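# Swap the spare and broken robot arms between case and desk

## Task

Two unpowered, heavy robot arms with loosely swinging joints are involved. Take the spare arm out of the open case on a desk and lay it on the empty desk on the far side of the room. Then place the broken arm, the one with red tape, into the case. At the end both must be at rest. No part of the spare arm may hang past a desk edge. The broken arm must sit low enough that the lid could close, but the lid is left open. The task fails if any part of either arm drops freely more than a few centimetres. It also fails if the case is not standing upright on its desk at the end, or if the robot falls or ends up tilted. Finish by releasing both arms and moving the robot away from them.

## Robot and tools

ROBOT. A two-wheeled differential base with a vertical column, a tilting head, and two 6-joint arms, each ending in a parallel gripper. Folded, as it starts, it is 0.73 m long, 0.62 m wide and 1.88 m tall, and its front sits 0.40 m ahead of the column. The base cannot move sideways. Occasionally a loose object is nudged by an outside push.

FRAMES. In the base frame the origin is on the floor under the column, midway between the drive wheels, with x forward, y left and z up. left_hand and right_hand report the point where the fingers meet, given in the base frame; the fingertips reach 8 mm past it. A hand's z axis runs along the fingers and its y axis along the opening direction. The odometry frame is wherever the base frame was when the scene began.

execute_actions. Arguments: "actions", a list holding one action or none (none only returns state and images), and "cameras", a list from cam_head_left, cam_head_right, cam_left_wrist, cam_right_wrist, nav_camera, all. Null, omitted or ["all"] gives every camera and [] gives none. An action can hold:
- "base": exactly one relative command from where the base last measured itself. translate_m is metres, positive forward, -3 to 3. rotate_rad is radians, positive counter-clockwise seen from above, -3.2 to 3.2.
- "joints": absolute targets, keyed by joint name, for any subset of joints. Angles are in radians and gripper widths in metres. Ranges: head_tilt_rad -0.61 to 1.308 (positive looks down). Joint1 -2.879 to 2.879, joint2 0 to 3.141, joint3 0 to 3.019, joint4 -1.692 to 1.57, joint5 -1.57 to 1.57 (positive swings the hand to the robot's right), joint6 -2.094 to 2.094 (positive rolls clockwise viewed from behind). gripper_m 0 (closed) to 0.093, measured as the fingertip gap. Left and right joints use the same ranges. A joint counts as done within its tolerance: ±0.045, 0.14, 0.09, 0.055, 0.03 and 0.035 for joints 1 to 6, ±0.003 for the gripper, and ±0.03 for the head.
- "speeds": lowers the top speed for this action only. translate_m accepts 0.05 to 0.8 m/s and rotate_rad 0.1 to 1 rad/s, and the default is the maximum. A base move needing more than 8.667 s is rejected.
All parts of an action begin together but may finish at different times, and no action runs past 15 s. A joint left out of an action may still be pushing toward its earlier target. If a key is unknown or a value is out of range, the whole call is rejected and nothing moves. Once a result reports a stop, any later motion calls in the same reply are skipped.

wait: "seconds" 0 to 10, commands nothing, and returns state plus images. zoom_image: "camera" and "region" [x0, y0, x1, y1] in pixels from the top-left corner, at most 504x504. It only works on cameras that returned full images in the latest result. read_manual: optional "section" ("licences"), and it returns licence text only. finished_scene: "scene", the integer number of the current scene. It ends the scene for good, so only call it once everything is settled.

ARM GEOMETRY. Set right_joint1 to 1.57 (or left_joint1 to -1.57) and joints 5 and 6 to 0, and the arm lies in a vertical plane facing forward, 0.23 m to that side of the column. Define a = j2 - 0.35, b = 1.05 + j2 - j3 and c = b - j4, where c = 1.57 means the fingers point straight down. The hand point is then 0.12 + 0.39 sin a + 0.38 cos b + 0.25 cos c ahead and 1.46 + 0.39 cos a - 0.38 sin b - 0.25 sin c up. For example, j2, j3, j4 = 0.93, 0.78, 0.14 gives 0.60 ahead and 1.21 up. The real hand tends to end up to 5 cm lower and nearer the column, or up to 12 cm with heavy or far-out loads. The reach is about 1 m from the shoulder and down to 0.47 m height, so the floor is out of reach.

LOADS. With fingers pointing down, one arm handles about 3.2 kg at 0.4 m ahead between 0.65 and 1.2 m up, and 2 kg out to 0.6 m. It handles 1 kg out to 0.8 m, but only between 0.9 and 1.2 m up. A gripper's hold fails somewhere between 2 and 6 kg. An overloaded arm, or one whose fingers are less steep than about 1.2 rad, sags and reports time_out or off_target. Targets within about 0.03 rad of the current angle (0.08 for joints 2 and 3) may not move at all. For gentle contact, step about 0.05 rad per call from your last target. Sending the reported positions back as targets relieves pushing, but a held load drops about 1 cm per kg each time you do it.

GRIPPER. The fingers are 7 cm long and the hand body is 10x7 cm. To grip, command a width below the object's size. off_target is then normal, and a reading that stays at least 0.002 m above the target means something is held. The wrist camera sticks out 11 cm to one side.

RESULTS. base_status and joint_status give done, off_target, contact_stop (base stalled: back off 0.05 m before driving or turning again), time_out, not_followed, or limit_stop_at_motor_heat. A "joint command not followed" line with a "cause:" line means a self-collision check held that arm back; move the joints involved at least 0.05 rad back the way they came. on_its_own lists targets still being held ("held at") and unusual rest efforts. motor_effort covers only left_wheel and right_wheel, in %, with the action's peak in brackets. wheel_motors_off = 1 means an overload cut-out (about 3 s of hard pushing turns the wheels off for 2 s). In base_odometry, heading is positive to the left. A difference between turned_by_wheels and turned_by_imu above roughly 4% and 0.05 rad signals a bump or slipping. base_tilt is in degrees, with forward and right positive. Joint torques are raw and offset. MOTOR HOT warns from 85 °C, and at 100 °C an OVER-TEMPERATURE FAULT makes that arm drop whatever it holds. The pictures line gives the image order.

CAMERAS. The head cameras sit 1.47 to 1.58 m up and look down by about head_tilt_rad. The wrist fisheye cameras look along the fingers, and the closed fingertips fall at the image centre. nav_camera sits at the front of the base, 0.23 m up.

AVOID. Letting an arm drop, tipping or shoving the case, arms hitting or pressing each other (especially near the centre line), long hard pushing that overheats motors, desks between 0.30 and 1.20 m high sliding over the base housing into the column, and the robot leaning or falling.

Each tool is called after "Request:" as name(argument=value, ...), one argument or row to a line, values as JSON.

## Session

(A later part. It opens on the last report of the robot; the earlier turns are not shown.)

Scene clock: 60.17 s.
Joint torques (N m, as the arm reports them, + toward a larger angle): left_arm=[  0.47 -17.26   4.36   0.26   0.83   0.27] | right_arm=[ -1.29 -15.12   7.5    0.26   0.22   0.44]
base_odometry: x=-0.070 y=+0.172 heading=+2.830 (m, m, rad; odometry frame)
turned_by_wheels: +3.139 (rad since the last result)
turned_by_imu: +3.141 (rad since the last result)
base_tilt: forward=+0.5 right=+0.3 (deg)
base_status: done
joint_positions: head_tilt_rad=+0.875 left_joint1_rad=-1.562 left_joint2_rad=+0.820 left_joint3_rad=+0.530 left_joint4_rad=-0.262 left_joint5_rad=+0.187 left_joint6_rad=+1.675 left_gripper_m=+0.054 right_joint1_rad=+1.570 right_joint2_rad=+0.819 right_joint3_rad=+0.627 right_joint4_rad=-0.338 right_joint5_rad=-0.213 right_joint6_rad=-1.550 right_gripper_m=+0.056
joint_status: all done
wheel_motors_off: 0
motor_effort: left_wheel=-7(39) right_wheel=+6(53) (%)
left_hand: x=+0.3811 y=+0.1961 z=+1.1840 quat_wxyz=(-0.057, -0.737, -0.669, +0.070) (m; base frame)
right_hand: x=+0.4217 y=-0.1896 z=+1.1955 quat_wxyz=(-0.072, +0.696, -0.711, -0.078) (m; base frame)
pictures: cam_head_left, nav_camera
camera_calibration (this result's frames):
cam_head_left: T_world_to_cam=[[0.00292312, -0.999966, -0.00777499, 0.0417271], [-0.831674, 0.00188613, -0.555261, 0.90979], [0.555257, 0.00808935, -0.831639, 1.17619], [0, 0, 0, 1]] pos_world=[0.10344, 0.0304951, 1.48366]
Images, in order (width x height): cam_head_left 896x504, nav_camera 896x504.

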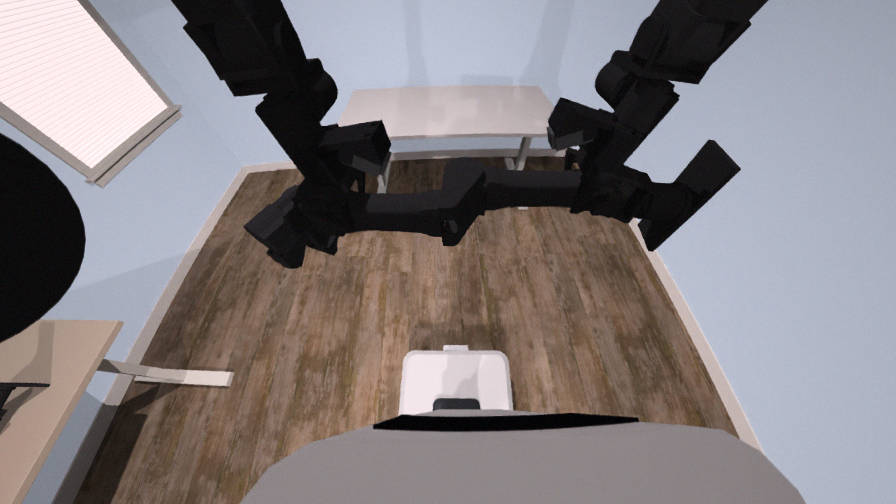

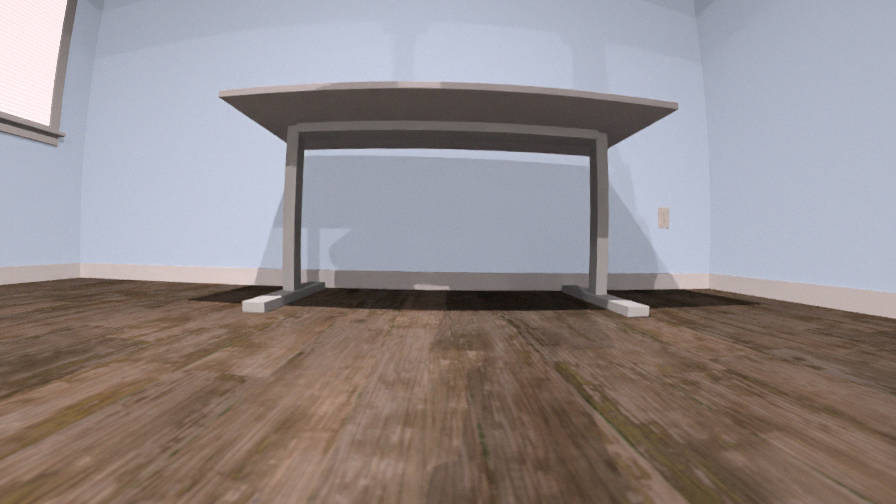

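Request:
execute_actions(
  actions=[
    {"base":{"translate_m":1.33},"speeds":{"translate_m":0.4},"joints":{"head_tilt_rad":1.2,"left_joint2_rad":0.9,"left_joint3_rad":0.57,"left_joint4_rad":-0.1,"right_joint2_rad":0.91,"right_joint3_rad":0.68,"right_joint4_rad":-0.19}},
  ],
  cameras=[],
)

Request:
execute_actions(
  actions=[
    {"base":{"rotate_rad":0.07},"speeds":{"rotate_rad":0.3},"joints":{"left_joint1_rad":-1.51,"right_joint1_rad":1.615,"left_joint2_rad":1.08,"left_joint3_rad":0.6,"left_joint4_rad":0.04,"right_joint2_rad":1.08,"right_joint3_rad":0.71,"right_joint4_rad":-0.06}},
  ],
  cameras=[],
)

Request:
execute_actions(
  actions=[
    {"joints":{"left_joint2_rad":1.23,"left_joint3_rad":0.65,"left_joint4_rad":0.14,"right_joint2_rad":1.22,"right_joint3_rad":0.75,"right_joint4_rad":0.03}},
  ],
  cameras=[],
)

Request:
execute_actions(
  actions=[
    {"joints":{"left_joint2_rad":1.36,"left_joint3_rad":0.71,"left_joint4_rad":0.21,"right_joint2_rad":1.35,"right_joint3_rad":0.8,"right_joint4_rad":0.1}},
  ],
  cameras=[],
)

Request:
execute_actions(
  actions=[
    {"joints":{"left_joint2_rad":1.48,"left_joint3_rad":0.78,"left_joint4_rad":0.27,"right_joint2_rad":1.48,"right_joint3_rad":0.87,"right_joint4_rad":0.15}},
  ],
  cameras=[],
)

Request:
execute_actions(
  actions=[
    {"joints":{"left_joint2_rad":1.6,"left_joint3_rad":0.855,"left_joint4_rad":0.31,"right_joint2_rad":1.59,"right_joint3_rad":0.94,"right_joint4_rad":0.18}},
  ],
  cameras=[],
)

Request:
execute_actions(
  actions=[
    {"joints":{"left_joint2_rad":1.655,"left_joint3_rad":0.895,"left_joint4_rad":0.32,"right_joint2_rad":1.64,"right_joint3_rad":0.98,"right_joint4_rad":0.19}},
  ],
  cameras=[],
)

Request:
execute_actions(
  actions=[
    {"joints":{"left_joint2_rad":1.7,"left_joint3_rad":0.93,"left_joint4_rad":0.33,"right_joint2_rad":1.68,"right_joint3_rad":1.01,"right_joint4_rad":0.2}},
  ],
  cameras=["cam_head_left"],
)

Scene clock: 77.00 s.
Joint torques (N m, as the arm reports them, + toward a larger angle): left_arm=[  0.2  -18.98   0.6    0.21   0.91   0.27] | right_arm=[ -0.73 -18.4    3.69   0.03   0.29   0.42]
base_odometry: x=-1.337 y=+0.578 heading=+2.832 (m, m, rad; odometry frame)
turned_by_wheels: +0.001 (rad since the last result)
turned_by_imu: -0.002 (rad since the last result)
base_tilt: forward=+0.5 right=+0.4 (deg)
base_status: done
joint_positions: head_tilt_rad=+1.198 left_joint1_rad=-1.562 left_joint2_rad=+1.014 left_joint3_rad=+0.566 left_joint4_rad=-0.103 left_joint5_rad=+0.186 left_joint6_rad=+1.675 left_gripper_m=+0.054 right_joint1_rad=+1.570 right_joint2_rad=+1.003 right_joint3_rad=+0.661 right_joint4_rad=-0.184 right_joint5_rad=-0.214 right_joint6_rad=-1.550 right_gripper_m=+0.056
joint_status: all done
wheel_motors_off: 0
motor_effort: left_wheel=+2(56) right_wheel=-1(52) (%)
left_hand: x=+0.3846 y=+0.1968 z=+1.1344 quat_wxyz=(-0.057, -0.738, -0.669, +0.069) (m; base frame)
right_hand: x=+0.4272 y=-0.1894 z=+1.1433 quat_wxyz=(-0.074, +0.695, -0.711, -0.077) (m; base frame)
pictures: none
No camera images: the call's "cameras" was empty. Leave "cameras" out to get every camera's image.

Scene clock: 78.23 s.
Joint torques (N m, as the arm reports them, + toward a larger angle): left_arm=[  0.74 -18.67  -0.87   0.44   0.79   0.21] | right_arm=[ -0.51 -19.57   0.68   0.09  -0.27   0.26]
base_odometry: x=-1.337 y=+0.578 heading=+2.899 (m, m, rad; odometry frame)
turned_by_wheels: +0.068 (rad since the last result)
turned_by_imu: +0.066 (rad since the last result)
base_tilt: forward=+0.5 right=+0.4 (deg)
base_status: done
joint_positions: head_tilt_rad=+1.198 left_joint1_rad=-1.512 left_joint2_rad=+1.182 left_joint3_rad=+0.603 left_joint4_rad=+0.032 left_joint5_rad=+0.188 left_joint6_rad=+1.681 left_gripper_m=+0.054 right_joint1_rad=+1.625 right_joint2_rad=+1.174 right_joint3_rad=+0.709 right_joint4_rad=-0.053 right_joint5_rad=-0.200 right_joint6_rad=-1.534 right_gripper_m=+0.056
joint_status: all done
wheel_motors_off: 0
motor_effort: left_wheel=-2(49) right_wheel=+1(52) (%)
left_hand: x=+0.3830 y=+0.2200 z=+1.0892 quat_wxyz=(-0.044, -0.733, -0.677, +0.053) (m; base frame)
right_hand: x=+0.4297 y=-0.1648 z=+1.0950 quat_wxyz=(-0.086, +0.699, -0.705, -0.087) (m; base frame)
pictures: none
No camera images: the call's "cameras" was empty. Leave "cameras" out to get every camera's image.

Scene clock: 79.37 s.
Joint torques (N m, as the arm reports them, + toward a larger angle): left_arm=[  0.71 -19.44  -2.13   0.55   0.62   0.16] | right_arm=[ -0.1  -19.83  -0.61  -0.14  -0.39   0.17]
base_odometry: x=-1.337 y=+0.578 heading=+2.899 (m, m, rad; odometry frame)
turned_by_wheels: +0.000 (rad since the last result)
turned_by_imu: +0.000 (rad since the last result)
base_tilt: forward=+0.5 right=+0.4 (deg)
base_status: not commanded
joint_positions: head_tilt_rad=+1.198 left_joint1_rad=-1.512 left_joint2_rad=+1.331 left_joint3_rad=+0.664 left_joint4_rad=+0.130 left_joint5_rad=+0.191 left_joint6_rad=+1.688 left_gripper_m=+0.054 right_joint1_rad=+1.625 right_joint2_rad=+1.300 right_joint3_rad=+0.754 right_joint4_rad=+0.040 right_joint5_rad=-0.197 right_joint6_rad=-1.526 right_gripper_m=+0.056
joint_status: all done
wheel_motors_off: 0
motor_effort: left_wheel=-2(3) right_wheel=+4(4) (%)
left_hand: x=+0.3869 y=+0.2217 z=+1.0473 quat_wxyz=(-0.049, -0.735, -0.674, +0.051) (m; base frame)
right_hand: x=+0.4320 y=-0.1634 z=+1.0568 quat_wxyz=(-0.090, +0.696, -0.707, -0.083) (m; base frame)
pictures: none
No camera images: the call's "cameras" was empty. Leave "cameras" out to get every camera's image.

Scene clock: 80.40 s.
Joint torques (N m, as the arm reports them, + toward a larger angle): left_arm=[  0.75 -20.18  -3.14   0.56   0.64   0.13] | right_arm=[ -0.13 -18.87  -2.     0.    -0.39   0.11]
base_odometry: x=-1.337 y=+0.578 heading=+2.899 (m, m, rad; odometry frame)
turned_by_wheels: +0.000 (rad since the last result)
turned_by_imu: +0.000 (rad since the last result)
base_tilt: forward=+0.5 right=+0.3 (deg)
base_status: not commanded
joint_positions: head_tilt_rad=+1.198 left_joint1_rad=-1.512 left_joint2_rad=+1.462 left_joint3_rad=+0.733 left_joint4_rad=+0.197 left_joint5_rad=+0.191 left_joint6_rad=+1.692 left_gripper_m=+0.054 right_joint1_rad=+1.625 right_joint2_rad=+1.425 right_joint3_rad=+0.814 right_joint4_rad=+0.112 right_joint5_rad=-0.197 right_joint6_rad=-1.522 right_gripper_m=+0.056
joint_status: all done
wheel_motors_off: 0
motor_effort: left_wheel=-1(4) right_wheel=+6(7) (%)
left_hand: x=+0.3903 y=+0.2239 z=+1.0078 quat_wxyz=(-0.051, -0.737, -0.673, +0.048) (m; base frame)
right_hand: x=+0.4344 y=-0.1615 z=+1.0172 quat_wxyz=(-0.092, +0.695, -0.709, -0.081) (m; base frame)
pictures: none
No camera images: the call's "cameras" was empty. Leave "cameras" out to get every camera's image.

Scene clock: 81.30 s.
Joint torques (N m, as the arm reports them, + toward a larger angle): left_arm=[  0.79 -21.17  -4.09   0.94   0.75   0.12] | right_arm=[  0.36 -18.41  -3.27  -0.2   -0.41   0.09]
base_odometry: x=-1.337 y=+0.578 heading=+2.899 (m, m, rad; odometry frame)
turned_by_wheels: +0.000 (rad since the last result)
turned_by_imu: +0.000 (rad since the last result)
base_tilt: forward=+0.5 right=+0.4 (deg)
base_status: not commanded
joint_positions: head_tilt_rad=+1.198 left_joint1_rad=-1.512 left_joint2_rad=+1.585 left_joint3_rad=+0.811 left_joint4_rad=+0.250 left_joint5_rad=+0.188 left_joint6_rad=+1.693 left_gripper_m=+0.054 right_joint1_rad=+1.625 right_joint2_rad=+1.552 right_joint3_rad=+0.892 right_joint4_rad=+0.165 right_joint5_rad=-0.198 right_joint6_rad=-1.522 right_gripper_m=+0.056
joint_status: all done
wheel_motors_off: 0
motor_effort: left_wheel=-2(4) right_wheel=+5(7) (%)
left_hand: x=+0.3932 y=+0.2265 z=+0.9679 quat_wxyz=(-0.052, -0.737, -0.672, +0.044) (m; base frame)
right_hand: x=+0.4371 y=-0.1593 z=+0.9750 quat_wxyz=(-0.094, +0.695, -0.708, -0.079) (m; base frame)
pictures: none
No camera images: the call's "cameras" was empty. Leave "cameras" out to get every camera's image.

Scene clock: 82.20 s.
Joint torques (N m, as the arm reports them, + toward a larger angle): left_arm=[  0.7  -20.84  -5.08   1.     0.71   0.17] | right_arm=[  0.14 -19.62  -4.12  -0.11  -0.35   0.17]
base_odometry: x=-1.337 y=+0.578 heading=+2.899 (m, m, rad; odometry frame)
turned_by_wheels: +0.000 (rad since the last result)
turned_by_imu: +0.000 (rad since the last result)
base_tilt: forward=+0.5 right=+0.4 (deg)
base_status: not commanded
joint_positions: head_tilt_rad=+1.198 left_joint1_rad=-1.512 left_joint2_rad=+1.705 left_joint3_rad=+0.892 left_joint4_rad=+0.288 left_joint5_rad=+0.189 left_joint6_rad=+1.690 left_gripper_m=+0.054 right_joint1_rad=+1.625 right_joint2_rad=+1.660 right_joint3_rad=+0.967 right_joint4_rad=+0.195 right_joint5_rad=-0.197 right_joint6_rad=-1.523 right_gripper_m=+0.056
joint_status: all done
wheel_motors_off: 0
motor_effort: left_wheel=-2(3) right_wheel=+5(7) (%)
left_hand: x=+0.3911 y=+0.2281 z=+0.9276 quat_wxyz=(-0.052, -0.736, -0.673, +0.045) (m; base frame)
right_hand: x=+0.4363 y=-0.1577 z=+0.9373 quat_wxyz=(-0.092, +0.695, -0.708, -0.080) (m; base frame)
pictures: none
No camera images: the call's "cameras" was empty. Leave "cameras" out to get every camera's image.

Scene clock: 82.97 s.
Joint torques (N m, as the arm reports them, + toward a larger angle): left_arm=[  0.79 -20.74  -5.18   1.25   0.7    0.16] | right_arm=[  0.76 -19.15  -4.36  -0.04  -0.39   0.24]
base_odometry: x=-1.337 y=+0.578 heading=+2.899 (m, m, rad; odometry frame)
turned_by_wheels: +0.000 (rad since the last result)
turned_by_imu: +0.000 (rad since the last result)
base_tilt: forward=+0.5 right=+0.3 (deg)
base_status: not commanded
joint_positions: head_tilt_rad=+1.198 left_joint1_rad=-1.512 left_joint2_rad=+1.751 left_joint3_rad=+0.934 left_joint4_rad=+0.292 left_joint5_rad=+0.189 left_joint6_rad=+1.690 left_gripper_m=+0.054 right_joint1_rad=+1.625 right_joint2_rad=+1.706 right_joint3_rad=+1.008 right_joint4_rad=+0.202 right_joint5_rad=-0.197 right_joint6_rad=-1.524 right_gripper_m=+0.056
joint_status: all done
wheel_motors_off: 0
motor_effort: left_wheel=-3(3) right_wheel=+6(6) (%)
left_hand: x=+0.3929 y=+0.2289 z=+0.9105 quat_wxyz=(-0.052, -0.736, -0.673, +0.046) (m; base frame)
right_hand: x=+0.4391 y=-0.1568 z=+0.9207 quat_wxyz=(-0.093, +0.696, -0.708, -0.080) (m; base frame)
pictures: none
No camera images: the call's "cameras" was empty. Leave "cameras" out to get every camera's image.

Scene clock: 83.70 s.
Joint torques (N m, as the arm reports them, + toward a larger angle): left_arm=[  1.25 -17.77  -3.58   1.55   0.86   0.11] | right_arm=[  0.84 -19.2   -4.31  -0.17  -0.3    0.16]
base_odometry: x=-1.337 y=+0.578 heading=+2.899 (m, m, rad; odometry frame)
turned_by_wheels: +0.000 (rad since the last result)
turned_by_imu: +0.000 (rad since the last result)
base_tilt: forward=+0.5 right=+0.4 (deg)
base_status: not commanded
joint_positions: head_tilt_rad=+1.198 left_joint1_rad=-1.513 left_joint2_rad=+1.767 left_joint3_rad=+0.949 left_joint4_rad=+0.295 left_joint5_rad=+0.186 left_joint6_rad=+1.692 left_gripper_m=+0.054 right_joint1_rad=+1.623 right_joint2_rad=+1.743 right_joint3_rad=+1.038 right_joint4_rad=+0.212 right_joint5_rad=-0.199 right_joint6_rad=-1.524 right_gripper_m=+0.056
joint_status: all done
wheel_motors_off: 0
motor_effort: left_wheel=-3(4) right_wheel=+6(4) (%)
left_hand: x=+0.3936 y=+0.2291 z=+0.9045 quat_wxyz=(-0.052, -0.737, -0.672, +0.044) (m; base frame)
right_hand: x=+0.4395 y=-0.1574 z=+0.9069 quat_wxyz=(-0.094, +0.695, -0.708, -0.079) (m; base frame)
pictures: cam_head_left
camera_calibration (this result's frames):
cam_head_left: T_world_to_cam=[[0.000303646, -0.999966, -0.00830077, 0.0426678], [-0.964926, 0.00188613, -0.262513, 0.465621], [0.26252, 0.00808935, -0.964893, 1.39604], [0, 0, 0, 1]] pos_world=[0.0827898, 0.0304951, 1.46961]
Images, in order (width x height): cam_head_left 896x504.

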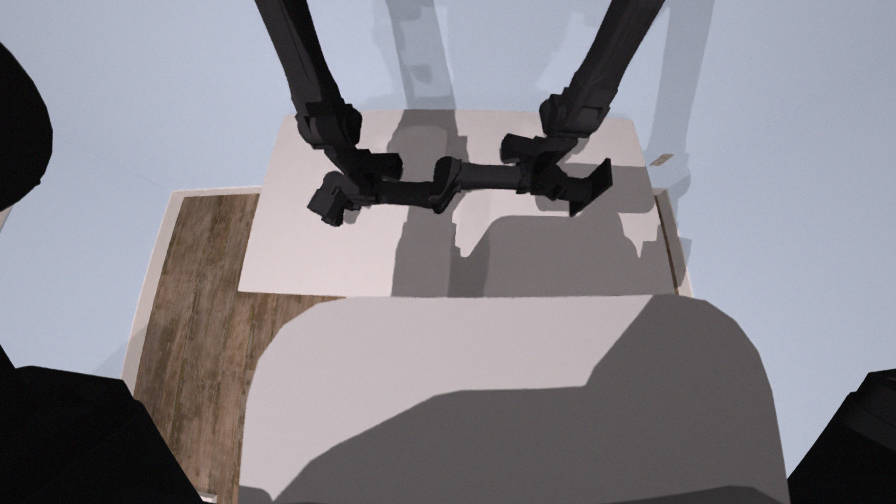

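Request:
execute_actions(
  actions=[
    {"joints":{"left_joint1_rad":-1.57,"right_joint1_rad":1.555}},
  ],
  cameras=[],
)

Request:
execute_actions(
  actions=[
    {"base":{"rotate_rad":-0.08},"speeds":{"rotate_rad":0.1},"joints":{"left_joint2_rad":1.745,"left_joint3_rad":0.965,"right_joint2_rad":1.73,"right_joint3_rad":1.045}},
  ],
  cameras=[],
)

Request:
execute_actions(
  actions=[
    {"base":{"rotate_rad":-0.05},"speeds":{"rotate_rad":0.1},"joints":{"left_joint2_rad":1.8,"left_joint3_rad":1.01,"right_joint2_rad":1.78,"right_joint3_rad":1.09}},
  ],
  cameras=["cam_head_left"],
)

Scene clock: 88.93 s.
Joint torques (N m, as the arm reports them, + toward a larger angle): left_arm=[  0.2  -18.38  -4.28   1.32   1.32   0.28] | right_arm=[ -0.59 -19.03  -4.36  -0.06   0.11   0.38]
base_odometry: x=-1.337 y=+0.578 heading=+2.899 (m, m, rad; odometry frame)
turned_by_wheels: +0.000 (rad since the last result)
turned_by_imu: -0.001 (rad since the last result)
base_tilt: forward=+0.5 right=+0.4 (deg)
base_status: not commanded
joint_positions: head_tilt_rad=+1.198 left_joint1_rad=-1.572 left_joint2_rad=+1.777 left_joint3_rad=+0.958 left_joint4_rad=+0.299 left_joint5_rad=+0.177 left_joint6_rad=+1.675 left_gripper_m=+0.054 right_joint1_rad=+1.563 right_joint2_rad=+1.744 right_joint3_rad=+1.038 right_joint4_rad=+0.212 right_joint5_rad=-0.209 right_joint6_rad=-1.544 right_gripper_m=+0.056
joint_status: all done
wheel_motors_off: 0
motor_effort: left_wheel=-1(3) right_wheel=+4(4) (%)
left_hand: x=+0.3950 y=+0.1934 z=+0.9013 quat_wxyz=(-0.068, -0.740, -0.666, +0.058) (m; base frame)
right_hand: x=+0.4403 y=-0.1947 z=+0.9044 quat_wxyz=(-0.081, +0.694, -0.713, -0.062) (m; base frame)
pictures: none
No camera images: the call's "cameras" was empty. Leave "cameras" out to get every camera's image.

Scene clock: 90.30 s.
Joint torques (N m, as the arm reports them, + toward a larger angle): left_arm=[  0.1  -17.66  -3.79   1.33   0.94   0.22] | right_arm=[ -0.46 -19.16  -5.04  -0.3   -0.14   0.35]
base_odometry: x=-1.337 y=+0.578 heading=+2.821 (m, m, rad; odometry frame)
turned_by_wheels: -0.078 (rad since the last result)
turned_by_imu: -0.078 (rad since the last result)
base_tilt: forward=+0.5 right=+0.5 (deg)
base_status: done
joint_positions: head_tilt_rad=+1.198 left_joint1_rad=-1.572 left_joint2_rad=+1.810 left_joint3_rad=+0.986 left_joint4_rad=+0.299 left_joint5_rad=+0.185 left_joint6_rad=+1.678 left_gripper_m=+0.054 right_joint1_rad=+1.562 right_joint2_rad=+1.800 right_joint3_rad=+1.080 right_joint4_rad=+0.218 right_joint5_rad=-0.202 right_joint6_rad=-1.543 right_gripper_m=+0.056
joint_status: all done
wheel_motors_off: 0
motor_effort: left_wheel=+0(45) right_wheel=+0(35) (%)
left_hand: x=+0.3929 y=+0.1923 z=+0.8894 quat_wxyz=(-0.068, -0.741, -0.665, +0.063) (m; base frame)
right_hand: x=+0.4367 y=-0.1965 z=+0.8839 quat_wxyz=(-0.076, +0.693, -0.714, -0.062) (m; base frame)
pictures: none
No camera images: the call's "cameras" was empty. Leave "cameras" out to get every camera's image.

Scene clock: 91.33 s.
Joint torques (N m, as the arm reports them, + toward a larger angle): left_arm=[  0.09 -17.93  -4.41   1.15   0.75   0.25] | right_arm=[ -0.15 -19.31  -5.09  -0.48  -0.15   0.37]
base_odometry: x=-1.337 y=+0.579 heading=+2.773 (m, m, rad; odometry frame)
turned_by_wheels: -0.048 (rad since the last result)
turned_by_imu: -0.047 (rad since the last result)
base_tilt: forward=+0.5 right=+0.3 (deg)
base_status: done
joint_positions: head_tilt_rad=+1.198 left_joint1_rad=-1.575 left_joint2_rad=+1.869 left_joint3_rad=+1.038 left_joint4_rad=+0.306 left_joint5_rad=+0.189 left_joint6_rad=+1.678 left_gripper_m=+0.054 right_joint1_rad=+1.559 right_joint2_rad=+1.850 right_joint3_rad=+1.124 right_joint4_rad=+0.220 right_joint5_rad=-0.201 right_joint6_rad=-1.544 right_gripper_m=+0.056
joint_status: all done
wheel_motors_off: 0
motor_effort: left_wheel=+0(46) right_wheel=-1(50) (%)
left_hand: x=+0.3917 y=+0.1898 z=+0.8678 quat_wxyz=(-0.071, -0.741, -0.664, +0.065) (m; base frame)
right_hand: x=+0.4359 y=-0.1992 z=+0.8651 quat_wxyz=(-0.073, +0.693, -0.715, -0.062) (m; base frame)
pictures: cam_head_left
camera_calibration (this result's frames):
cam_head_left: T_world_to_cam=[[0.000303647, -0.999966, -0.00830077, 0.0426678], [-0.964926, 0.00188613, -0.262514, 0.465621], [0.26252, 0.00808935, -0.964893, 1.39604], [0, 0, 0, 1]] pos_world=[0.0827898, 0.0304951, 1.46961]
Images, in order (width x height): cam_head_left 896x504.

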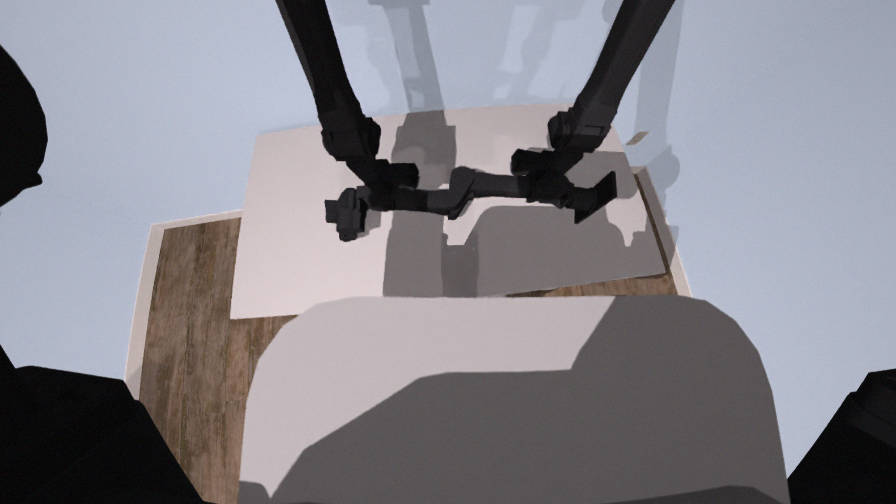

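Request:
execute_actions(
  actions=[
    {"joints":{"left_joint2_rad":1.865,"left_joint3_rad":1.065,"right_joint2_rad":1.83,"right_joint3_rad":1.135}},
  ],
  cameras=[],
)

Request:
execute_actions(
  actions=[
    {"joints":{"left_joint2_rad":1.93,"left_joint3_rad":1.125,"right_joint2_rad":1.88,"right_joint3_rad":1.185}},
  ],
  cameras=[],
)

Request:
execute_actions(
  actions=[
    {"joints":{"left_joint2_rad":1.99,"left_joint3_rad":1.185,"right_joint2_rad":1.93,"right_joint3_rad":1.235}},
  ],
  cameras=[],
)

Request:
execute_actions(
  actions=[
    {"joints":{"left_joint2_rad":2.04,"left_joint3_rad":1.23,"right_joint2_rad":1.98,"right_joint3_rad":1.275}},
  ],
  cameras=[],
)

Request:
execute_actions(
  actions=[
    {"joints":{"left_joint2_rad":2.1,"left_joint3_rad":1.275,"right_joint2_rad":2.03,"right_joint3_rad":1.305}},
  ],
  cameras=[],
)

Request:
execute_actions(
  actions=[
    {"joints":{"left_joint2_rad":2.14,"left_joint3_rad":1.3,"right_joint2_rad":2.06,"right_joint3_rad":1.325}},
  ],
  cameras=["cam_head_left"],
)

Scene clock: 97.57 s.
Joint torques (N m, as the arm reports them, + toward a larger angle): left_arm=[  0.38 -17.96  -4.91   0.83   0.52   0.26] | right_arm=[ -0.53 -18.73  -5.51  -0.21  -0.25   0.33]
base_odometry: x=-1.337 y=+0.579 heading=+2.773 (m, m, rad; odometry frame)
turned_by_wheels: +0.000 (rad since the last result)
turned_by_imu: +0.000 (rad since the last result)
base_tilt: forward=+0.5 right=+0.4 (deg)
base_status: not commanded
joint_positions: head_tilt_rad=+1.198 left_joint1_rad=-1.575 left_joint2_rad=+1.935 left_joint3_rad=+1.102 left_joint4_rad=+0.311 left_joint5_rad=+0.194 left_joint6_rad=+1.679 left_gripper_m=+0.054 right_joint1_rad=+1.559 right_joint2_rad=+1.900 right_joint3_rad=+1.172 right_joint4_rad=+0.222 right_joint5_rad=-0.200 right_joint6_rad=-1.541 right_gripper_m=+0.056
joint_status: all done
wheel_motors_off: 0
motor_effort: left_wheel=+4(3) right_wheel=-1(2) (%)
left_hand: x=+0.3926 y=+0.1888 z=+0.8429 quat_wxyz=(-0.074, -0.741, -0.664, +0.065) (m; base frame)
right_hand: x=+0.4349 y=-0.1997 z=+0.8458 quat_wxyz=(-0.072, +0.692, -0.716, -0.062) (m; base frame)
pictures: none
No camera images: the call's "cameras" was empty. Leave "cameras" out to get every camera's image.

Scene clock: 98.37 s.
Joint torques (N m, as the arm reports them, + toward a larger angle): left_arm=[  0.1  -17.63  -5.09   0.85   0.47   0.24] | right_arm=[  0.02 -19.49  -5.5   -0.38  -0.27   0.28]
base_odometry: x=-1.337 y=+0.579 heading=+2.774 (m, m, rad; odometry frame)
turned_by_wheels: +0.000 (rad since the last result)
turned_by_imu: +0.000 (rad since the last result)
base_tilt: forward=+0.5 right=+0.4 (deg)
base_status: not commanded
joint_positions: head_tilt_rad=+1.198 left_joint1_rad=-1.575 left_joint2_rad=+1.996 left_joint3_rad=+1.163 left_joint4_rad=+0.313 left_joint5_rad=+0.196 left_joint6_rad=+1.681 left_gripper_m=+0.054 right_joint1_rad=+1.559 right_joint2_rad=+1.953 right_joint3_rad=+1.222 right_joint4_rad=+0.222 right_joint5_rad=-0.199 right_joint6_rad=-1.538 right_gripper_m=+0.056
joint_status: all done
wheel_motors_off: 0
motor_effort: left_wheel=+3(5) right_wheel=-1(2) (%)
left_hand: x=+0.3916 y=+0.1884 z=+0.8194 quat_wxyz=(-0.075, -0.742, -0.663, +0.065) (m; base frame)
right_hand: x=+0.4331 y=-0.1999 z=+0.8258 quat_wxyz=(-0.071, +0.691, -0.717, -0.063) (m; base frame)
pictures: none
No camera images: the call's "cameras" was empty. Leave "cameras" out to get every camera's image.

Scene clock: 99.07 s.
Joint torques (N m, as the arm reports them, + toward a larger angle): left_arm=[  0.44 -14.93  -3.47   0.88   0.7    0.21] | right_arm=[  0.29 -19.82  -5.71  -0.5   -0.25   0.28]
base_odometry: x=-1.337 y=+0.579 heading=+2.773 (m, m, rad; odometry frame)
turned_by_wheels: +0.000 (rad since the last result)
turned_by_imu: +0.000 (rad since the last result)
base_tilt: forward=+0.6 right=+0.4 (deg)
base_status: not commanded
joint_positions: head_tilt_rad=+1.198 left_joint1_rad=-1.577 left_joint2_rad=+2.025 left_joint3_rad=+1.201 left_joint4_rad=+0.313 left_joint5_rad=+0.190 left_joint6_rad=+1.683 left_gripper_m=+0.054 right_joint1_rad=+1.557 right_joint2_rad=+1.998 right_joint3_rad=+1.277 right_joint4_rad=+0.226 right_joint5_rad=-0.200 right_joint6_rad=-1.538 right_gripper_m=+0.056
joint_status: all done
wheel_motors_off: 0
motor_effort: left_wheel=+1(2) right_wheel=-3(1) (%)
left_hand: x=+0.3965 y=+0.1874 z=+0.8074 quat_wxyz=(-0.077, -0.743, -0.662, +0.060) (m; base frame)
right_hand: x=+0.4392 y=-0.2018 z=+0.8077 quat_wxyz=(-0.075, +0.691, -0.717, -0.057) (m; base frame)
pictures: none
No camera images: the call's "cameras" was empty. Leave "cameras" out to get every camera's image.

Scene clock: 99.77 s.
Joint torques (N m, as the arm reports them, + toward a larger angle): left_arm=[  0.4  -16.34  -4.47   0.79   0.15   0.25] | right_arm=[  0.13 -17.63  -4.45  -0.51  -0.39   0.34]
base_odometry: x=-1.337 y=+0.579 heading=+2.774 (m, m, rad; odometry frame)
turned_by_wheels: +0.000 (rad since the last result)
turned_by_imu: +0.000 (rad since the last result)
base_tilt: forward=+0.5 right=+0.4 (deg)
base_status: not commanded
joint_positions: head_tilt_rad=+1.198 left_joint1_rad=-1.577 left_joint2_rad=+2.088 left_joint3_rad=+1.261 left_joint4_rad=+0.314 left_joint5_rad=+0.202 left_joint6_rad=+1.676 left_gripper_m=+0.054 right_joint1_rad=+1.556 right_joint2_rad=+2.026 right_joint3_rad=+1.303 right_joint4_rad=+0.221 right_joint5_rad=-0.197 right_joint6_rad=-1.540 right_gripper_m=+0.056
joint_status: all done
wheel_motors_off: 0
motor_effort: left_wheel=+3(3) right_wheel=-2(4) (%)
left_hand: x=+0.3909 y=+0.1853 z=+0.7840 quat_wxyz=(-0.080, -0.741, -0.664, +0.066) (m; base frame)
right_hand: x=+0.4359 y=-0.2026 z=+0.7970 quat_wxyz=(-0.072, +0.691, -0.717, -0.058) (m; base frame)
pictures: none
No camera images: the call's "cameras" was empty. Leave "cameras" out to get every camera's image.

Scene clock: 100.43 s.
Joint torques (N m, as the arm reports them, + toward a larger angle): left_arm=[  0.34 -14.4   -4.26   0.74   0.21   0.29] | right_arm=[  0.4  -15.15  -2.71  -0.07  -0.19   0.34]
base_odometry: x=-1.337 y=+0.579 heading=+2.774 (m, m, rad; odometry frame)
turned_by_wheels: +0.000 (rad since the last result)
turned_by_imu: +0.000 (rad since the last result)
base_tilt: forward=+0.5 right=+0.4 (deg)
base_status: not commanded
joint_positions: head_tilt_rad=+1.198 left_joint1_rad=-1.577 left_joint2_rad=+2.130 left_joint3_rad=+1.302 left_joint4_rad=+0.316 left_joint5_rad=+0.201 left_joint6_rad=+1.671 left_gripper_m=+0.054 right_joint1_rad=+1.557 right_joint2_rad=+2.039 right_joint3_rad=+1.316 right_joint4_rad=+0.216 right_joint5_rad=-0.201 right_joint6_rad=-1.538 right_gripper_m=+0.056
joint_status: all done
wheel_motors_off: 0
motor_effort: left_wheel=+3(4) right_wheel=-3(4) (%)
left_hand: x=+0.3882 y=+0.1857 z=+0.7682 quat_wxyz=(-0.080, -0.739, -0.666, +0.065) (m; base frame)
right_hand: x=+0.4346 y=-0.2014 z=+0.7923 quat_wxyz=(-0.072, +0.690, -0.717, -0.062) (m; base frame)
pictures: none
No camera images: the call's "cameras" was empty. Leave "cameras" out to get every camera's image.

Scene clock: 100.97 s.
Joint torques (N m, as the arm reports them, + toward a larger angle): left_arm=[  0.36 -11.14  -2.52   0.73   0.22   0.31] | right_arm=[  0.18 -12.65  -1.39  -0.1   -0.24   0.29]
base_odometry: x=-1.337 y=+0.579 heading=+2.774 (m, m, rad; odometry frame)
turned_by_wheels: +0.000 (rad since the last result)
turned_by_imu: +0.000 (rad since the last result)
base_tilt: forward=+0.5 right=+0.4 (deg)
base_status: not commanded
joint_positions: head_tilt_rad=+1.198 left_joint1_rad=-1.577 left_joint2_rad=+2.131 left_joint3_rad=+1.304 left_joint4_rad=+0.316 left_joint5_rad=+0.201 left_joint6_rad=+1.671 left_gripper_m=+0.054 right_joint1_rad=+1.557 right_joint2_rad=+2.040 right_joint3_rad=+1.321 right_joint4_rad=+0.211 right_joint5_rad=-0.201 right_joint6_rad=-1.538 right_gripper_m=+0.056
joint_status: all done
wheel_motors_off: 0
motor_effort: left_wheel=+3(4) right_wheel=-3(4) (%)
left_hand: x=+0.3889 y=+0.1857 z=+0.7678 quat_wxyz=(-0.081, -0.739, -0.666, +0.064) (m; base frame)
right_hand: x=+0.4354 y=-0.2015 z=+0.7916 quat_wxyz=(-0.071, +0.690, -0.717, -0.062) (m; base frame)
pictures: cam_head_left
camera_calibration (this result's frames):
cam_head_left: T_world_to_cam=[[0.000303647, -0.999966, -0.00830077, 0.0426678], [-0.964926, 0.00188613, -0.262514, 0.465621], [0.26252, 0.00808935, -0.964893, 1.39604], [0, 0, 0, 1]] pos_world=[0.0827898, 0.0304951, 1.46961]
Images, in order (width x height): cam_head_left 896x504.

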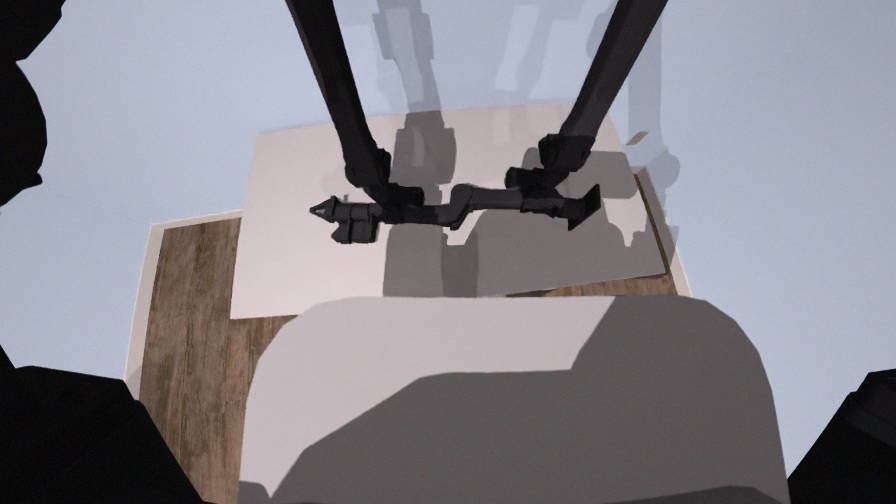

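Request:
execute_actions(
  actions=[
    {"joints":{"left_gripper_m":0.093,"right_gripper_m":0.093}},
  ],
  cameras=[],
)

Request:
execute_actions(
  actions=[
    {"joints":{"left_joint2_rad":2.04,"left_joint3_rad":1.21,"right_joint2_rad":1.96,"right_joint3_rad":1.245}},
  ],
  cameras=[],
)

Request:
execute_actions(
  actions=[
    {"joints":{"left_joint2_rad":1.95,"left_joint3_rad":1.12,"right_joint2_rad":1.87,"right_joint3_rad":1.155}},
  ],
  cameras=[],
)

Request:
execute_actions(
  actions=[
    {"base":{"translate_m":-1.5},"joints":{"head_tilt_rad":1.0,"left_joint1_rad":-1.555,"left_joint2_rad":1.3,"left_joint3_rad":0.66,"left_joint4_rad":0.12,"right_joint2_rad":1.3,"right_joint3_rad":0.74,"right_joint4_rad":0.04}},
  ],
  cameras=["cam_head_left"],
)

Request:
execute_actions(
  actions=[
    {"base":{"rotate_rad":1.76}},
  ],
  cameras=[],
)

Request:
execute_actions(
  actions=[
    {"base":{"translate_m":0.5}},
  ],
  cameras=["cam_head_left"],
)

Scene clock: 109.53 s.
Joint torques (N m, as the arm reports them, + toward a larger angle): left_arm=[  0.21 -11.57  -2.5    0.74   0.25   0.15] | right_arm=[  0.33 -12.02  -1.72  -0.07  -0.22   0.24]
base_odometry: x=-1.337 y=+0.579 heading=+2.774 (m, m, rad; odometry frame)
turned_by_wheels: +0.000 (rad since the last result)
turned_by_imu: -0.001 (rad since the last result)
base_tilt: forward=+0.5 right=+0.3 (deg)
base_status: not commanded
joint_positions: head_tilt_rad=+1.198 left_joint1_rad=-1.576 left_joint2_rad=+2.131 left_joint3_rad=+1.304 left_joint4_rad=+0.316 left_joint5_rad=+0.201 left_joint6_rad=+1.690 left_gripper_m=+0.093 right_joint1_rad=+1.557 right_joint2_rad=+2.041 right_joint3_rad=+1.324 right_joint4_rad=+0.209 right_joint5_rad=-0.201 right_joint6_rad=-1.525 right_gripper_m=+0.093
joint_status: all done
wheel_motors_off: 0
motor_effort: left_wheel=+4(4) right_wheel=-1(5) (%)
left_hand: x=+0.3890 y=+0.1860 z=+0.7678 quat_wxyz=(-0.081, -0.745, -0.659, +0.063) (m; base frame)
right_hand: x=+0.4362 y=-0.2015 z=+0.7910 quat_wxyz=(-0.071, +0.686, -0.722, -0.063) (m; base frame)
pictures: none
No camera images: the call's "cameras" was empty. Leave "cameras" out to get every camera's image.

Scene clock: 110.40 s.
Joint torques (N m, as the arm reports them, + toward a larger angle): left_arm=[  0.54 -12.84  -2.64   0.66   0.22   0.14] | right_arm=[ -0.44 -14.66  -1.95   0.02  -0.17   0.16]
base_odometry: x=-1.337 y=+0.579 heading=+2.774 (m, m, rad; odometry frame)
turned_by_wheels: +0.000 (rad since the last result)
turned_by_imu: +0.000 (rad since the last result)
base_tilt: forward=+0.5 right=+0.4 (deg)
base_status: not commanded
joint_positions: head_tilt_rad=+1.198 left_joint1_rad=-1.576 left_joint2_rad=+2.045 left_joint3_rad=+1.212 left_joint4_rad=+0.316 left_joint5_rad=+0.201 left_joint6_rad=+1.691 left_gripper_m=+0.093 right_joint1_rad=+1.557 right_joint2_rad=+1.963 right_joint3_rad=+1.248 right_joint4_rad=+0.206 right_joint5_rad=-0.201 right_joint6_rad=-1.525 right_gripper_m=+0.093
joint_status: all done
wheel_motors_off: 0
motor_effort: left_wheel=+3(5) right_wheel=-2(3) (%)
left_hand: x=+0.3907 y=+0.1862 z=+0.8011 quat_wxyz=(-0.079, -0.745, -0.659, +0.066) (m; base frame)
right_hand: x=+0.4397 y=-0.2011 z=+0.8208 quat_wxyz=(-0.071, +0.686, -0.722, -0.063) (m; base frame)
pictures: none
No camera images: the call's "cameras" was empty. Leave "cameras" out to get every camera's image.

Scene clock: 111.17 s.
Joint torques (N m, as the arm reports them, + toward a larger angle): left_arm=[  0.52 -12.41  -2.58   0.7    0.21   0.14] | right_arm=[  0.16 -14.99  -2.08   0.23  -0.22   0.17]
base_odometry: x=-1.337 y=+0.579 heading=+2.774 (m, m, rad; odometry frame)
turned_by_wheels: +0.000 (rad since the last result)
turned_by_imu: +0.000 (rad since the last result)
base_tilt: forward=+0.5 right=+0.4 (deg)
base_status: not commanded
joint_positions: head_tilt_rad=+1.198 left_joint1_rad=-1.576 left_joint2_rad=+1.952 left_joint3_rad=+1.124 left_joint4_rad=+0.317 left_joint5_rad=+0.201 left_joint6_rad=+1.691 left_gripper_m=+0.093 right_joint1_rad=+1.557 right_joint2_rad=+1.876 right_joint3_rad=+1.157 right_joint4_rad=+0.204 right_joint5_rad=-0.201 right_joint6_rad=-1.524 right_gripper_m=+0.093
joint_status: all done
wheel_motors_off: 0
motor_effort: left_wheel=+3(4) right_wheel=-3(4) (%)
left_hand: x=+0.3971 y=+0.1863 z=+0.8360 quat_wxyz=(-0.081, -0.746, -0.658, +0.063) (m; base frame)
right_hand: x=+0.4363 y=-0.2007 z=+0.8545 quat_wxyz=(-0.068, +0.685, -0.722, -0.065) (m; base frame)
pictures: none
No camera images: the call's "cameras" was empty. Leave "cameras" out to get every camera's image.

Scene clock: 114.97 s.
Joint torques (N m, as the arm reports them, + toward a larger angle): left_arm=[  0.32 -10.71  -0.82  -0.19   0.2    0.12] | right_arm=[  0.11 -12.15  -0.02   0.05  -0.17   0.18]
base_odometry: x=+0.062 y=+0.038 heading=+2.773 (m, m, rad; odometry frame)
turned_by_wheels: -0.001 (rad since the last result)
turned_by_imu: +0.001 (rad since the last result)
base_tilt: forward=+0.6 right=+0.4 (deg)
base_status: done
joint_positions: head_tilt_rad=+1.013 left_joint1_rad=-1.557 left_joint2_rad=+1.294 left_joint3_rad=+0.659 left_joint4_rad=+0.131 left_joint5_rad=+0.201 left_joint6_rad=+1.691 left_gripper_m=+0.093 right_joint1_rad=+1.557 right_joint2_rad=+1.286 right_joint3_rad=+0.738 right_joint4_rad=+0.044 right_joint5_rad=-0.201 right_joint6_rad=-1.523 right_gripper_m=+0.093
joint_status: all done
wheel_motors_off: 0
motor_effort: left_wheel=-2(48) right_wheel=+1(63) (%)
left_hand: x=+0.3988 y=+0.1970 z=+1.0584 quat_wxyz=(-0.077, -0.743, -0.662, +0.055) (m; base frame)
right_hand: x=+0.4303 y=-0.1983 z=+1.0585 quat_wxyz=(-0.072, +0.685, -0.722, -0.061) (m; base frame)
pictures: cam_head_left
camera_calibration (this result's frames):
cam_head_left: T_world_to_cam=[[0.00182865, -0.999966, -0.00810254, 0.0422862], [-0.899996, 0.00188613, -0.435894, 0.729381], [0.435894, 0.00808935, -0.899961, 1.28737], [0, 0, 0, 1]] pos_world=[0.0952038, 0.0304951, 1.47686]
Images, in order (width x height): cam_head_left 896x504.

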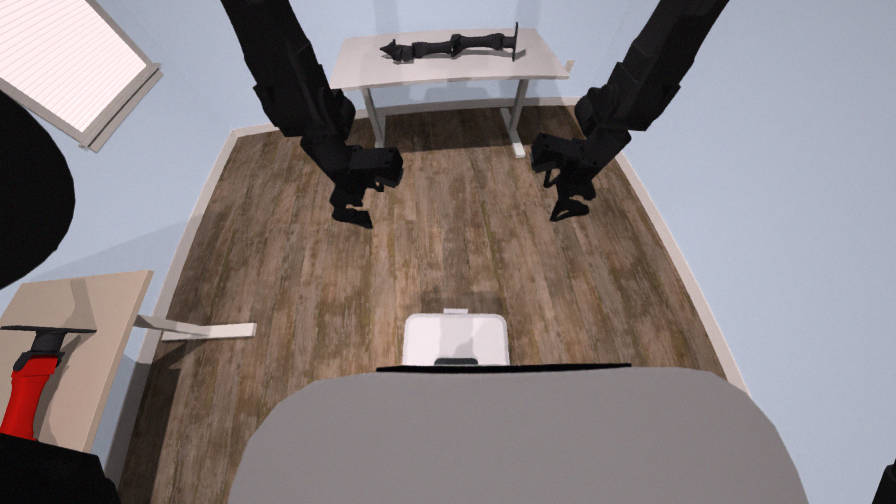

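Scene clock: 118.30 s.
Joint torques (N m, as the arm reports them, + toward a larger angle): left_arm=[  0.44 -10.38  -0.89  -0.21   0.2    0.12] | right_arm=[  0.09 -11.66  -0.2    0.05  -0.14   0.17]
base_odometry: x=+0.062 y=+0.038 heading=-1.751 (m, m, rad; odometry frame)
turned_by_wheels: +1.759 (rad since the last result)
turned_by_imu: +1.759 (rad since the last result)
base_tilt: forward=+0.4 right=+0.4 (deg)
base_status: done
joint_positions: head_tilt_rad=+1.013 left_joint1_rad=-1.557 left_joint2_rad=+1.294 left_joint3_rad=+0.659 left_joint4_rad=+0.131 left_joint5_rad=+0.201 left_joint6_rad=+1.691 left_gripper_m=+0.093 right_joint1_rad=+1.557 right_joint2_rad=+1.286 right_joint3_rad=+0.742 right_joint4_rad=+0.044 right_joint5_rad=-0.201 right_joint6_rad=-1.523 right_gripper_m=+0.093
joint_status: not commanded
wheel_motors_off: 0
motor_effort: left_wheel=-5(34) right_wheel=+7(49) (%)
left_hand: x=+0.3991 y=+0.1972 z=+1.0584 quat_wxyz=(-0.077, -0.743, -0.662, +0.055) (m; base frame)
right_hand: x=+0.4324 y=-0.1983 z=+1.0585 quat_wxyz=(-0.074, +0.685, -0.722, -0.060) (m; base frame)
pictures: none
No camera images: the call's "cameras" was empty. Leave "cameras" out to get every camera's image.

Scene clock: 120.73 s.
Joint torques (N m, as the arm reports them, + toward a larger angle): left_arm=[  0.33 -10.37  -1.03  -0.25   0.2    0.15] | right_arm=[  0.41 -12.44  -0.23   0.37  -0.19   0.22]
base_odometry: x=-0.027 y=-0.454 heading=-1.751 (m, m, rad; odometry frame)
turned_by_wheels: +0.000 (rad since the last result)
turned_by_imu: -0.001 (rad since the last result)
base_tilt: forward=+0.5 right=+0.4 (deg)
base_status: done
joint_positions: head_tilt_rad=+1.012 left_joint1_rad=-1.557 left_joint2_rad=+1.294 left_joint3_rad=+0.662 left_joint4_rad=+0.131 left_joint5_rad=+0.201 left_joint6_rad=+1.691 left_gripper_m=+0.093 right_joint1_rad=+1.557 right_joint2_rad=+1.288 right_joint3_rad=+0.743 right_joint4_rad=+0.044 right_joint5_rad=-0.201 right_joint6_rad=-1.523 right_gripper_m=+0.093
joint_status: not commanded
wheel_motors_off: 0
motor_effort: left_wheel=+1(49) right_wheel=+0(55) (%)
left_hand: x=+0.4012 y=+0.1972 z=+1.0583 quat_wxyz=(-0.079, -0.743, -0.662, +0.053) (m; base frame)
right_hand: x=+0.4323 y=-0.1983 z=+1.0580 quat_wxyz=(-0.073, +0.685, -0.722, -0.060) (m; base frame)
pictures: cam_head_left
camera_calibration (this result's frames):
cam_head_left: T_world_to_cam=[[0.0018325, -0.999966, -0.00810167, 0.0422847], [-0.899789, 0.00188613, -0.436322, 0.730029], [0.436322, 0.00808935, -0.899754, 1.28703], [0, 0, 0, 1]] pos_world=[0.0952338, 0.0304951, 1.47688]
Images, in order (width x height): cam_head_left 896x504.

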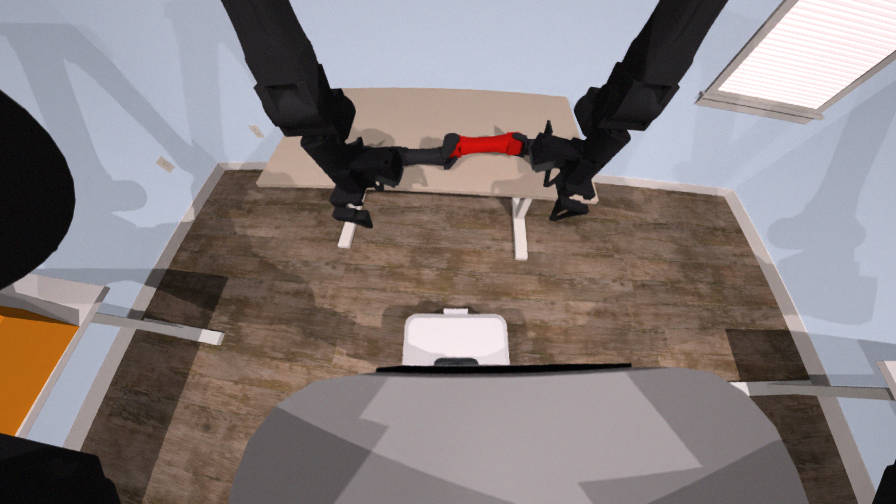

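Request:
execute_actions(
  actions=[],
  cameras=[],
)

Request:
execute_actions(
  actions=[
    {"base":{"rotate_rad":0.025}},
  ],
  cameras=[],
)

Request:
execute_actions(
  actions=[
    {"base":{"translate_m":0.49},"joints":{"head_tilt_rad":1.2}},
  ],
  cameras=[],
)

Request:
execute_actions(
  actions=[
    {"joints":{"left_joint2_rad":1.81,"left_joint3_rad":0.965,"left_joint4_rad":0.34,"right_joint2_rad":1.76,"right_joint3_rad":1.03,"right_joint4_rad":0.23,"left_joint6_rad":1.67,"right_joint6_rad":-1.55}},
  ],
  cameras=["cam_head_left","cam_left_wrist","cam_right_wrist"],
)

Scene clock: 138.77 s.
Joint torques (N m, as the arm reports them, + toward a larger angle): left_arm=[  0.32 -10.46  -1.08  -0.18   0.22   0.11] | right_arm=[  0.21 -11.62  -0.29   0.32  -0.17   0.12]
base_odometry: x=-0.027 y=-0.454 heading=-1.751 (m, m, rad; odometry frame)
turned_by_wheels: +0.000 (rad since the last result)
turned_by_imu: +0.000 (rad since the last result)
base_tilt: forward=+0.5 right=+0.4 (deg)
base_status: done
joint_positions: head_tilt_rad=+1.012 left_joint1_rad=-1.557 left_joint2_rad=+1.294 left_joint3_rad=+0.662 left_joint4_rad=+0.131 left_joint5_rad=+0.201 left_joint6_rad=+1.691 left_gripper_m=+0.093 right_joint1_rad=+1.557 right_joint2_rad=+1.288 right_joint3_rad=+0.743 right_joint4_rad=+0.044 right_joint5_rad=-0.201 right_joint6_rad=-1.523 right_gripper_m=+0.093
joint_status: not commanded
wheel_motors_off: 0
motor_effort: left_wheel=+1(49) right_wheel=+1(55) (%)
left_hand: x=+0.4012 y=+0.1972 z=+1.0583 quat_wxyz=(-0.079, -0.743, -0.662, +0.053) (m; base frame)
right_hand: x=+0.4323 y=-0.1983 z=+1.0580 quat_wxyz=(-0.073, +0.685, -0.722, -0.060) (m; base frame)
pictures: none
No camera images: the call's "cameras" was empty. Leave "cameras" out to get every camera's image.

Scene clock: 139.57 s.
Joint torques (N m, as the arm reports them, + toward a larger angle): left_arm=[  0.14 -10.32  -1.1   -0.14   0.21   0.15] | right_arm=[  0.1  -11.47  -0.62   0.24  -0.19   0.18]
base_odometry: x=-0.027 y=-0.454 heading=-1.728 (m, m, rad; odometry frame)
turned_by_wheels: +0.023 (rad since the last result)
turned_by_imu: +0.022 (rad since the last result)
base_tilt: forward=+0.5 right=+0.4 (deg)
base_status: done
joint_positions: head_tilt_rad=+1.012 left_joint1_rad=-1.557 left_joint2_rad=+1.294 left_joint3_rad=+0.662 left_joint4_rad=+0.131 left_joint5_rad=+0.201 left_joint6_rad=+1.691 left_gripper_m=+0.093 right_joint1_rad=+1.557 right_joint2_rad=+1.288 right_joint3_rad=+0.743 right_joint4_rad=+0.044 right_joint5_rad=-0.201 right_joint6_rad=-1.523 right_gripper_m=+0.093
joint_status: not commanded
wheel_motors_off: 0
motor_effort: left_wheel=-1(43) right_wheel=+1(43) (%)
left_hand: x=+0.4012 y=+0.1974 z=+1.0583 quat_wxyz=(-0.078, -0.743, -0.662, +0.053) (m; base frame)
right_hand: x=+0.4323 y=-0.1983 z=+1.0580 quat_wxyz=(-0.073, +0.685, -0.722, -0.060) (m; base frame)
pictures: none
No camera images: the call's "cameras" was empty. Leave "cameras" out to get every camera's image.

Scene clock: 141.87 s.
Joint torques (N m, as the arm reports them, + toward a larger angle): left_arm=[  0.27 -10.59  -1.08  -0.26   0.21   0.14] | right_arm=[ -0.62 -11.58  -0.31   0.17  -0.2    0.18]
base_odometry: x=-0.104 y=-0.938 heading=-1.728 (m, m, rad; odometry frame)
turned_by_wheels: +0.000 (rad since the last result)
turned_by_imu: -0.001 (rad since the last result)
base_tilt: forward=+0.5 right=+0.4 (deg)
base_status: done
joint_positions: head_tilt_rad=+1.198 left_joint1_rad=-1.557 left_joint2_rad=+1.294 left_joint3_rad=+0.664 left_joint4_rad=+0.131 left_joint5_rad=+0.201 left_joint6_rad=+1.691 left_gripper_m=+0.093 right_joint1_rad=+1.557 right_joint2_rad=+1.289 right_joint3_rad=+0.743 right_joint4_rad=+0.044 right_joint5_rad=-0.201 right_joint6_rad=-1.523 right_gripper_m=+0.093
joint_status: all done
wheel_motors_off: 0
motor_effort: left_wheel=+0(49) right_wheel=+1(38) (%)
left_hand: x=+0.4019 y=+0.1974 z=+1.0582 quat_wxyz=(-0.079, -0.743, -0.662, +0.053) (m; base frame)
right_hand: x=+0.4319 y=-0.1983 z=+1.0575 quat_wxyz=(-0.073, +0.685, -0.722, -0.061) (m; base frame)
pictures: none
No camera images: the call's "cameras" was empty. Leave "cameras" out to get every camera's image.

Scene clock: 143.27 s.
Joint torques (N m, as the arm reports them, + toward a larger angle): left_arm=[  0.46 -13.21  -2.43   0.37   0.22   0.01] | right_arm=[ -0.56 -15.22  -1.89   0.16  -0.2    0.03]
base_odometry: x=-0.104 y=-0.938 heading=-1.728 (m, m, rad; odometry frame)
turned_by_wheels: +0.000 (rad since the last result)
turned_by_imu: +0.000 (rad since the last result)
base_tilt: forward=+0.5 right=+0.4 (deg)
base_status: not commanded
joint_positions: head_tilt_rad=+1.198 left_joint1_rad=-1.557 left_joint2_rad=+1.825 left_joint3_rad=+0.963 left_joint4_rad=+0.337 left_joint5_rad=+0.201 left_joint6_rad=+1.674 left_gripper_m=+0.093 right_joint1_rad=+1.557 right_joint2_rad=+1.775 right_joint3_rad=+1.029 right_joint4_rad=+0.229 right_joint5_rad=-0.201 right_joint6_rad=-1.544 right_gripper_m=+0.093
joint_status: all done
wheel_motors_off: 0
motor_effort: left_wheel=+0(2) right_wheel=+1(1) (%)
left_hand: x=+0.3800 y=+0.1994 z=+0.8882 quat_wxyz=(-0.070, -0.737, -0.669, +0.063) (m; base frame)
right_hand: x=+0.4222 y=-0.2001 z=+0.8953 quat_wxyz=(-0.068, +0.692, -0.715, -0.065) (m; base frame)
pictures: cam_head_left, cam_left_wrist, cam_right_wrist
camera_calibration (this result's frames):
cam_head_left: T_world_to_cam=[[0.000302947, -0.999966, -0.0083008, 0.0426678], [-0.964949, 0.00188613, -0.262432, 0.465497], [0.262439, 0.00808935, -0.964915, 1.39607], [0, 0, 0, 1]] pos_world=[0.0827838, 0.0304951, 1.46961]
cam_left_wrist: T_world_to_cam=[[-0.996574, 0.0826853, -0.00170597, 0.359034], [0.0734104, 0.893911, 0.442192, -0.595473], [0.0380877, 0.440551, -0.896919, 0.822109], [0, 0, 0, 1]] pos_world=[0.370206, 0.140431, 1.00129]
cam_right_wrist: T_world_to_cam=[[0.99942, -0.0313731, 0.0132534, -0.44609], [-0.0340126, -0.899394, 0.435814, -0.556432], [-0.0017528, -0.436012, -0.899939, 0.843473], [0, 0, 0, 1]] pos_world=[0.428384, -0.146683, 1.00749]
Images, in order (width x height): cam_head_left 896x504, cam_left_wrist 504x504, cam_right_wrist 504x504.

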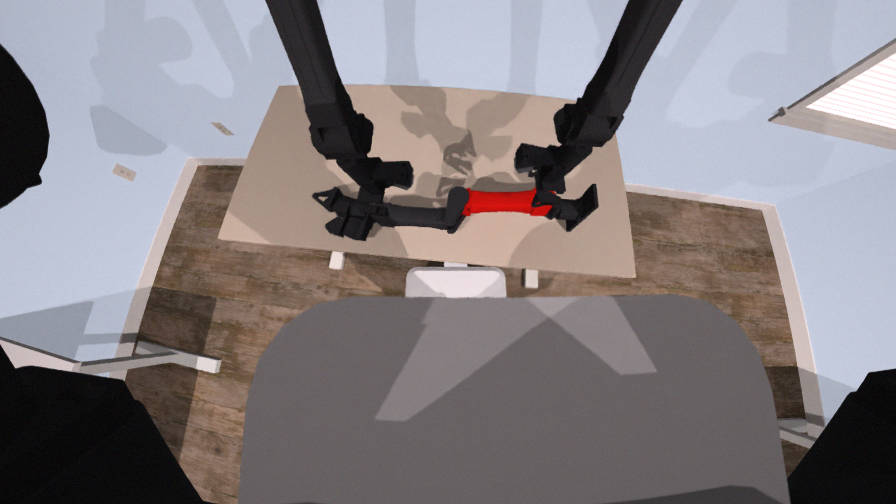

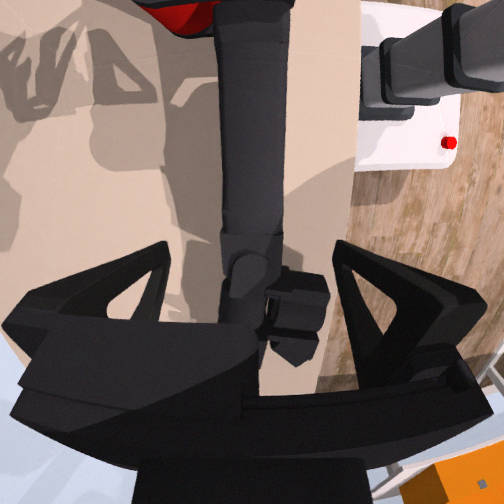

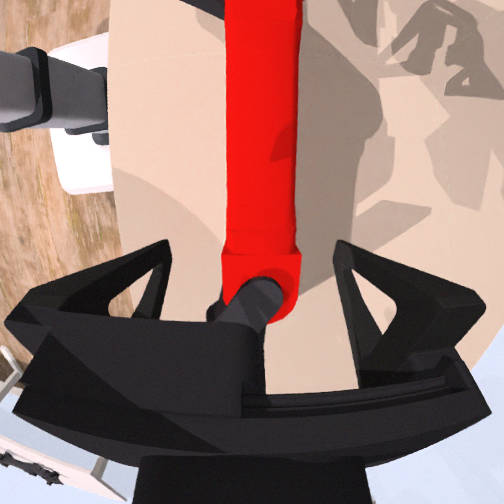

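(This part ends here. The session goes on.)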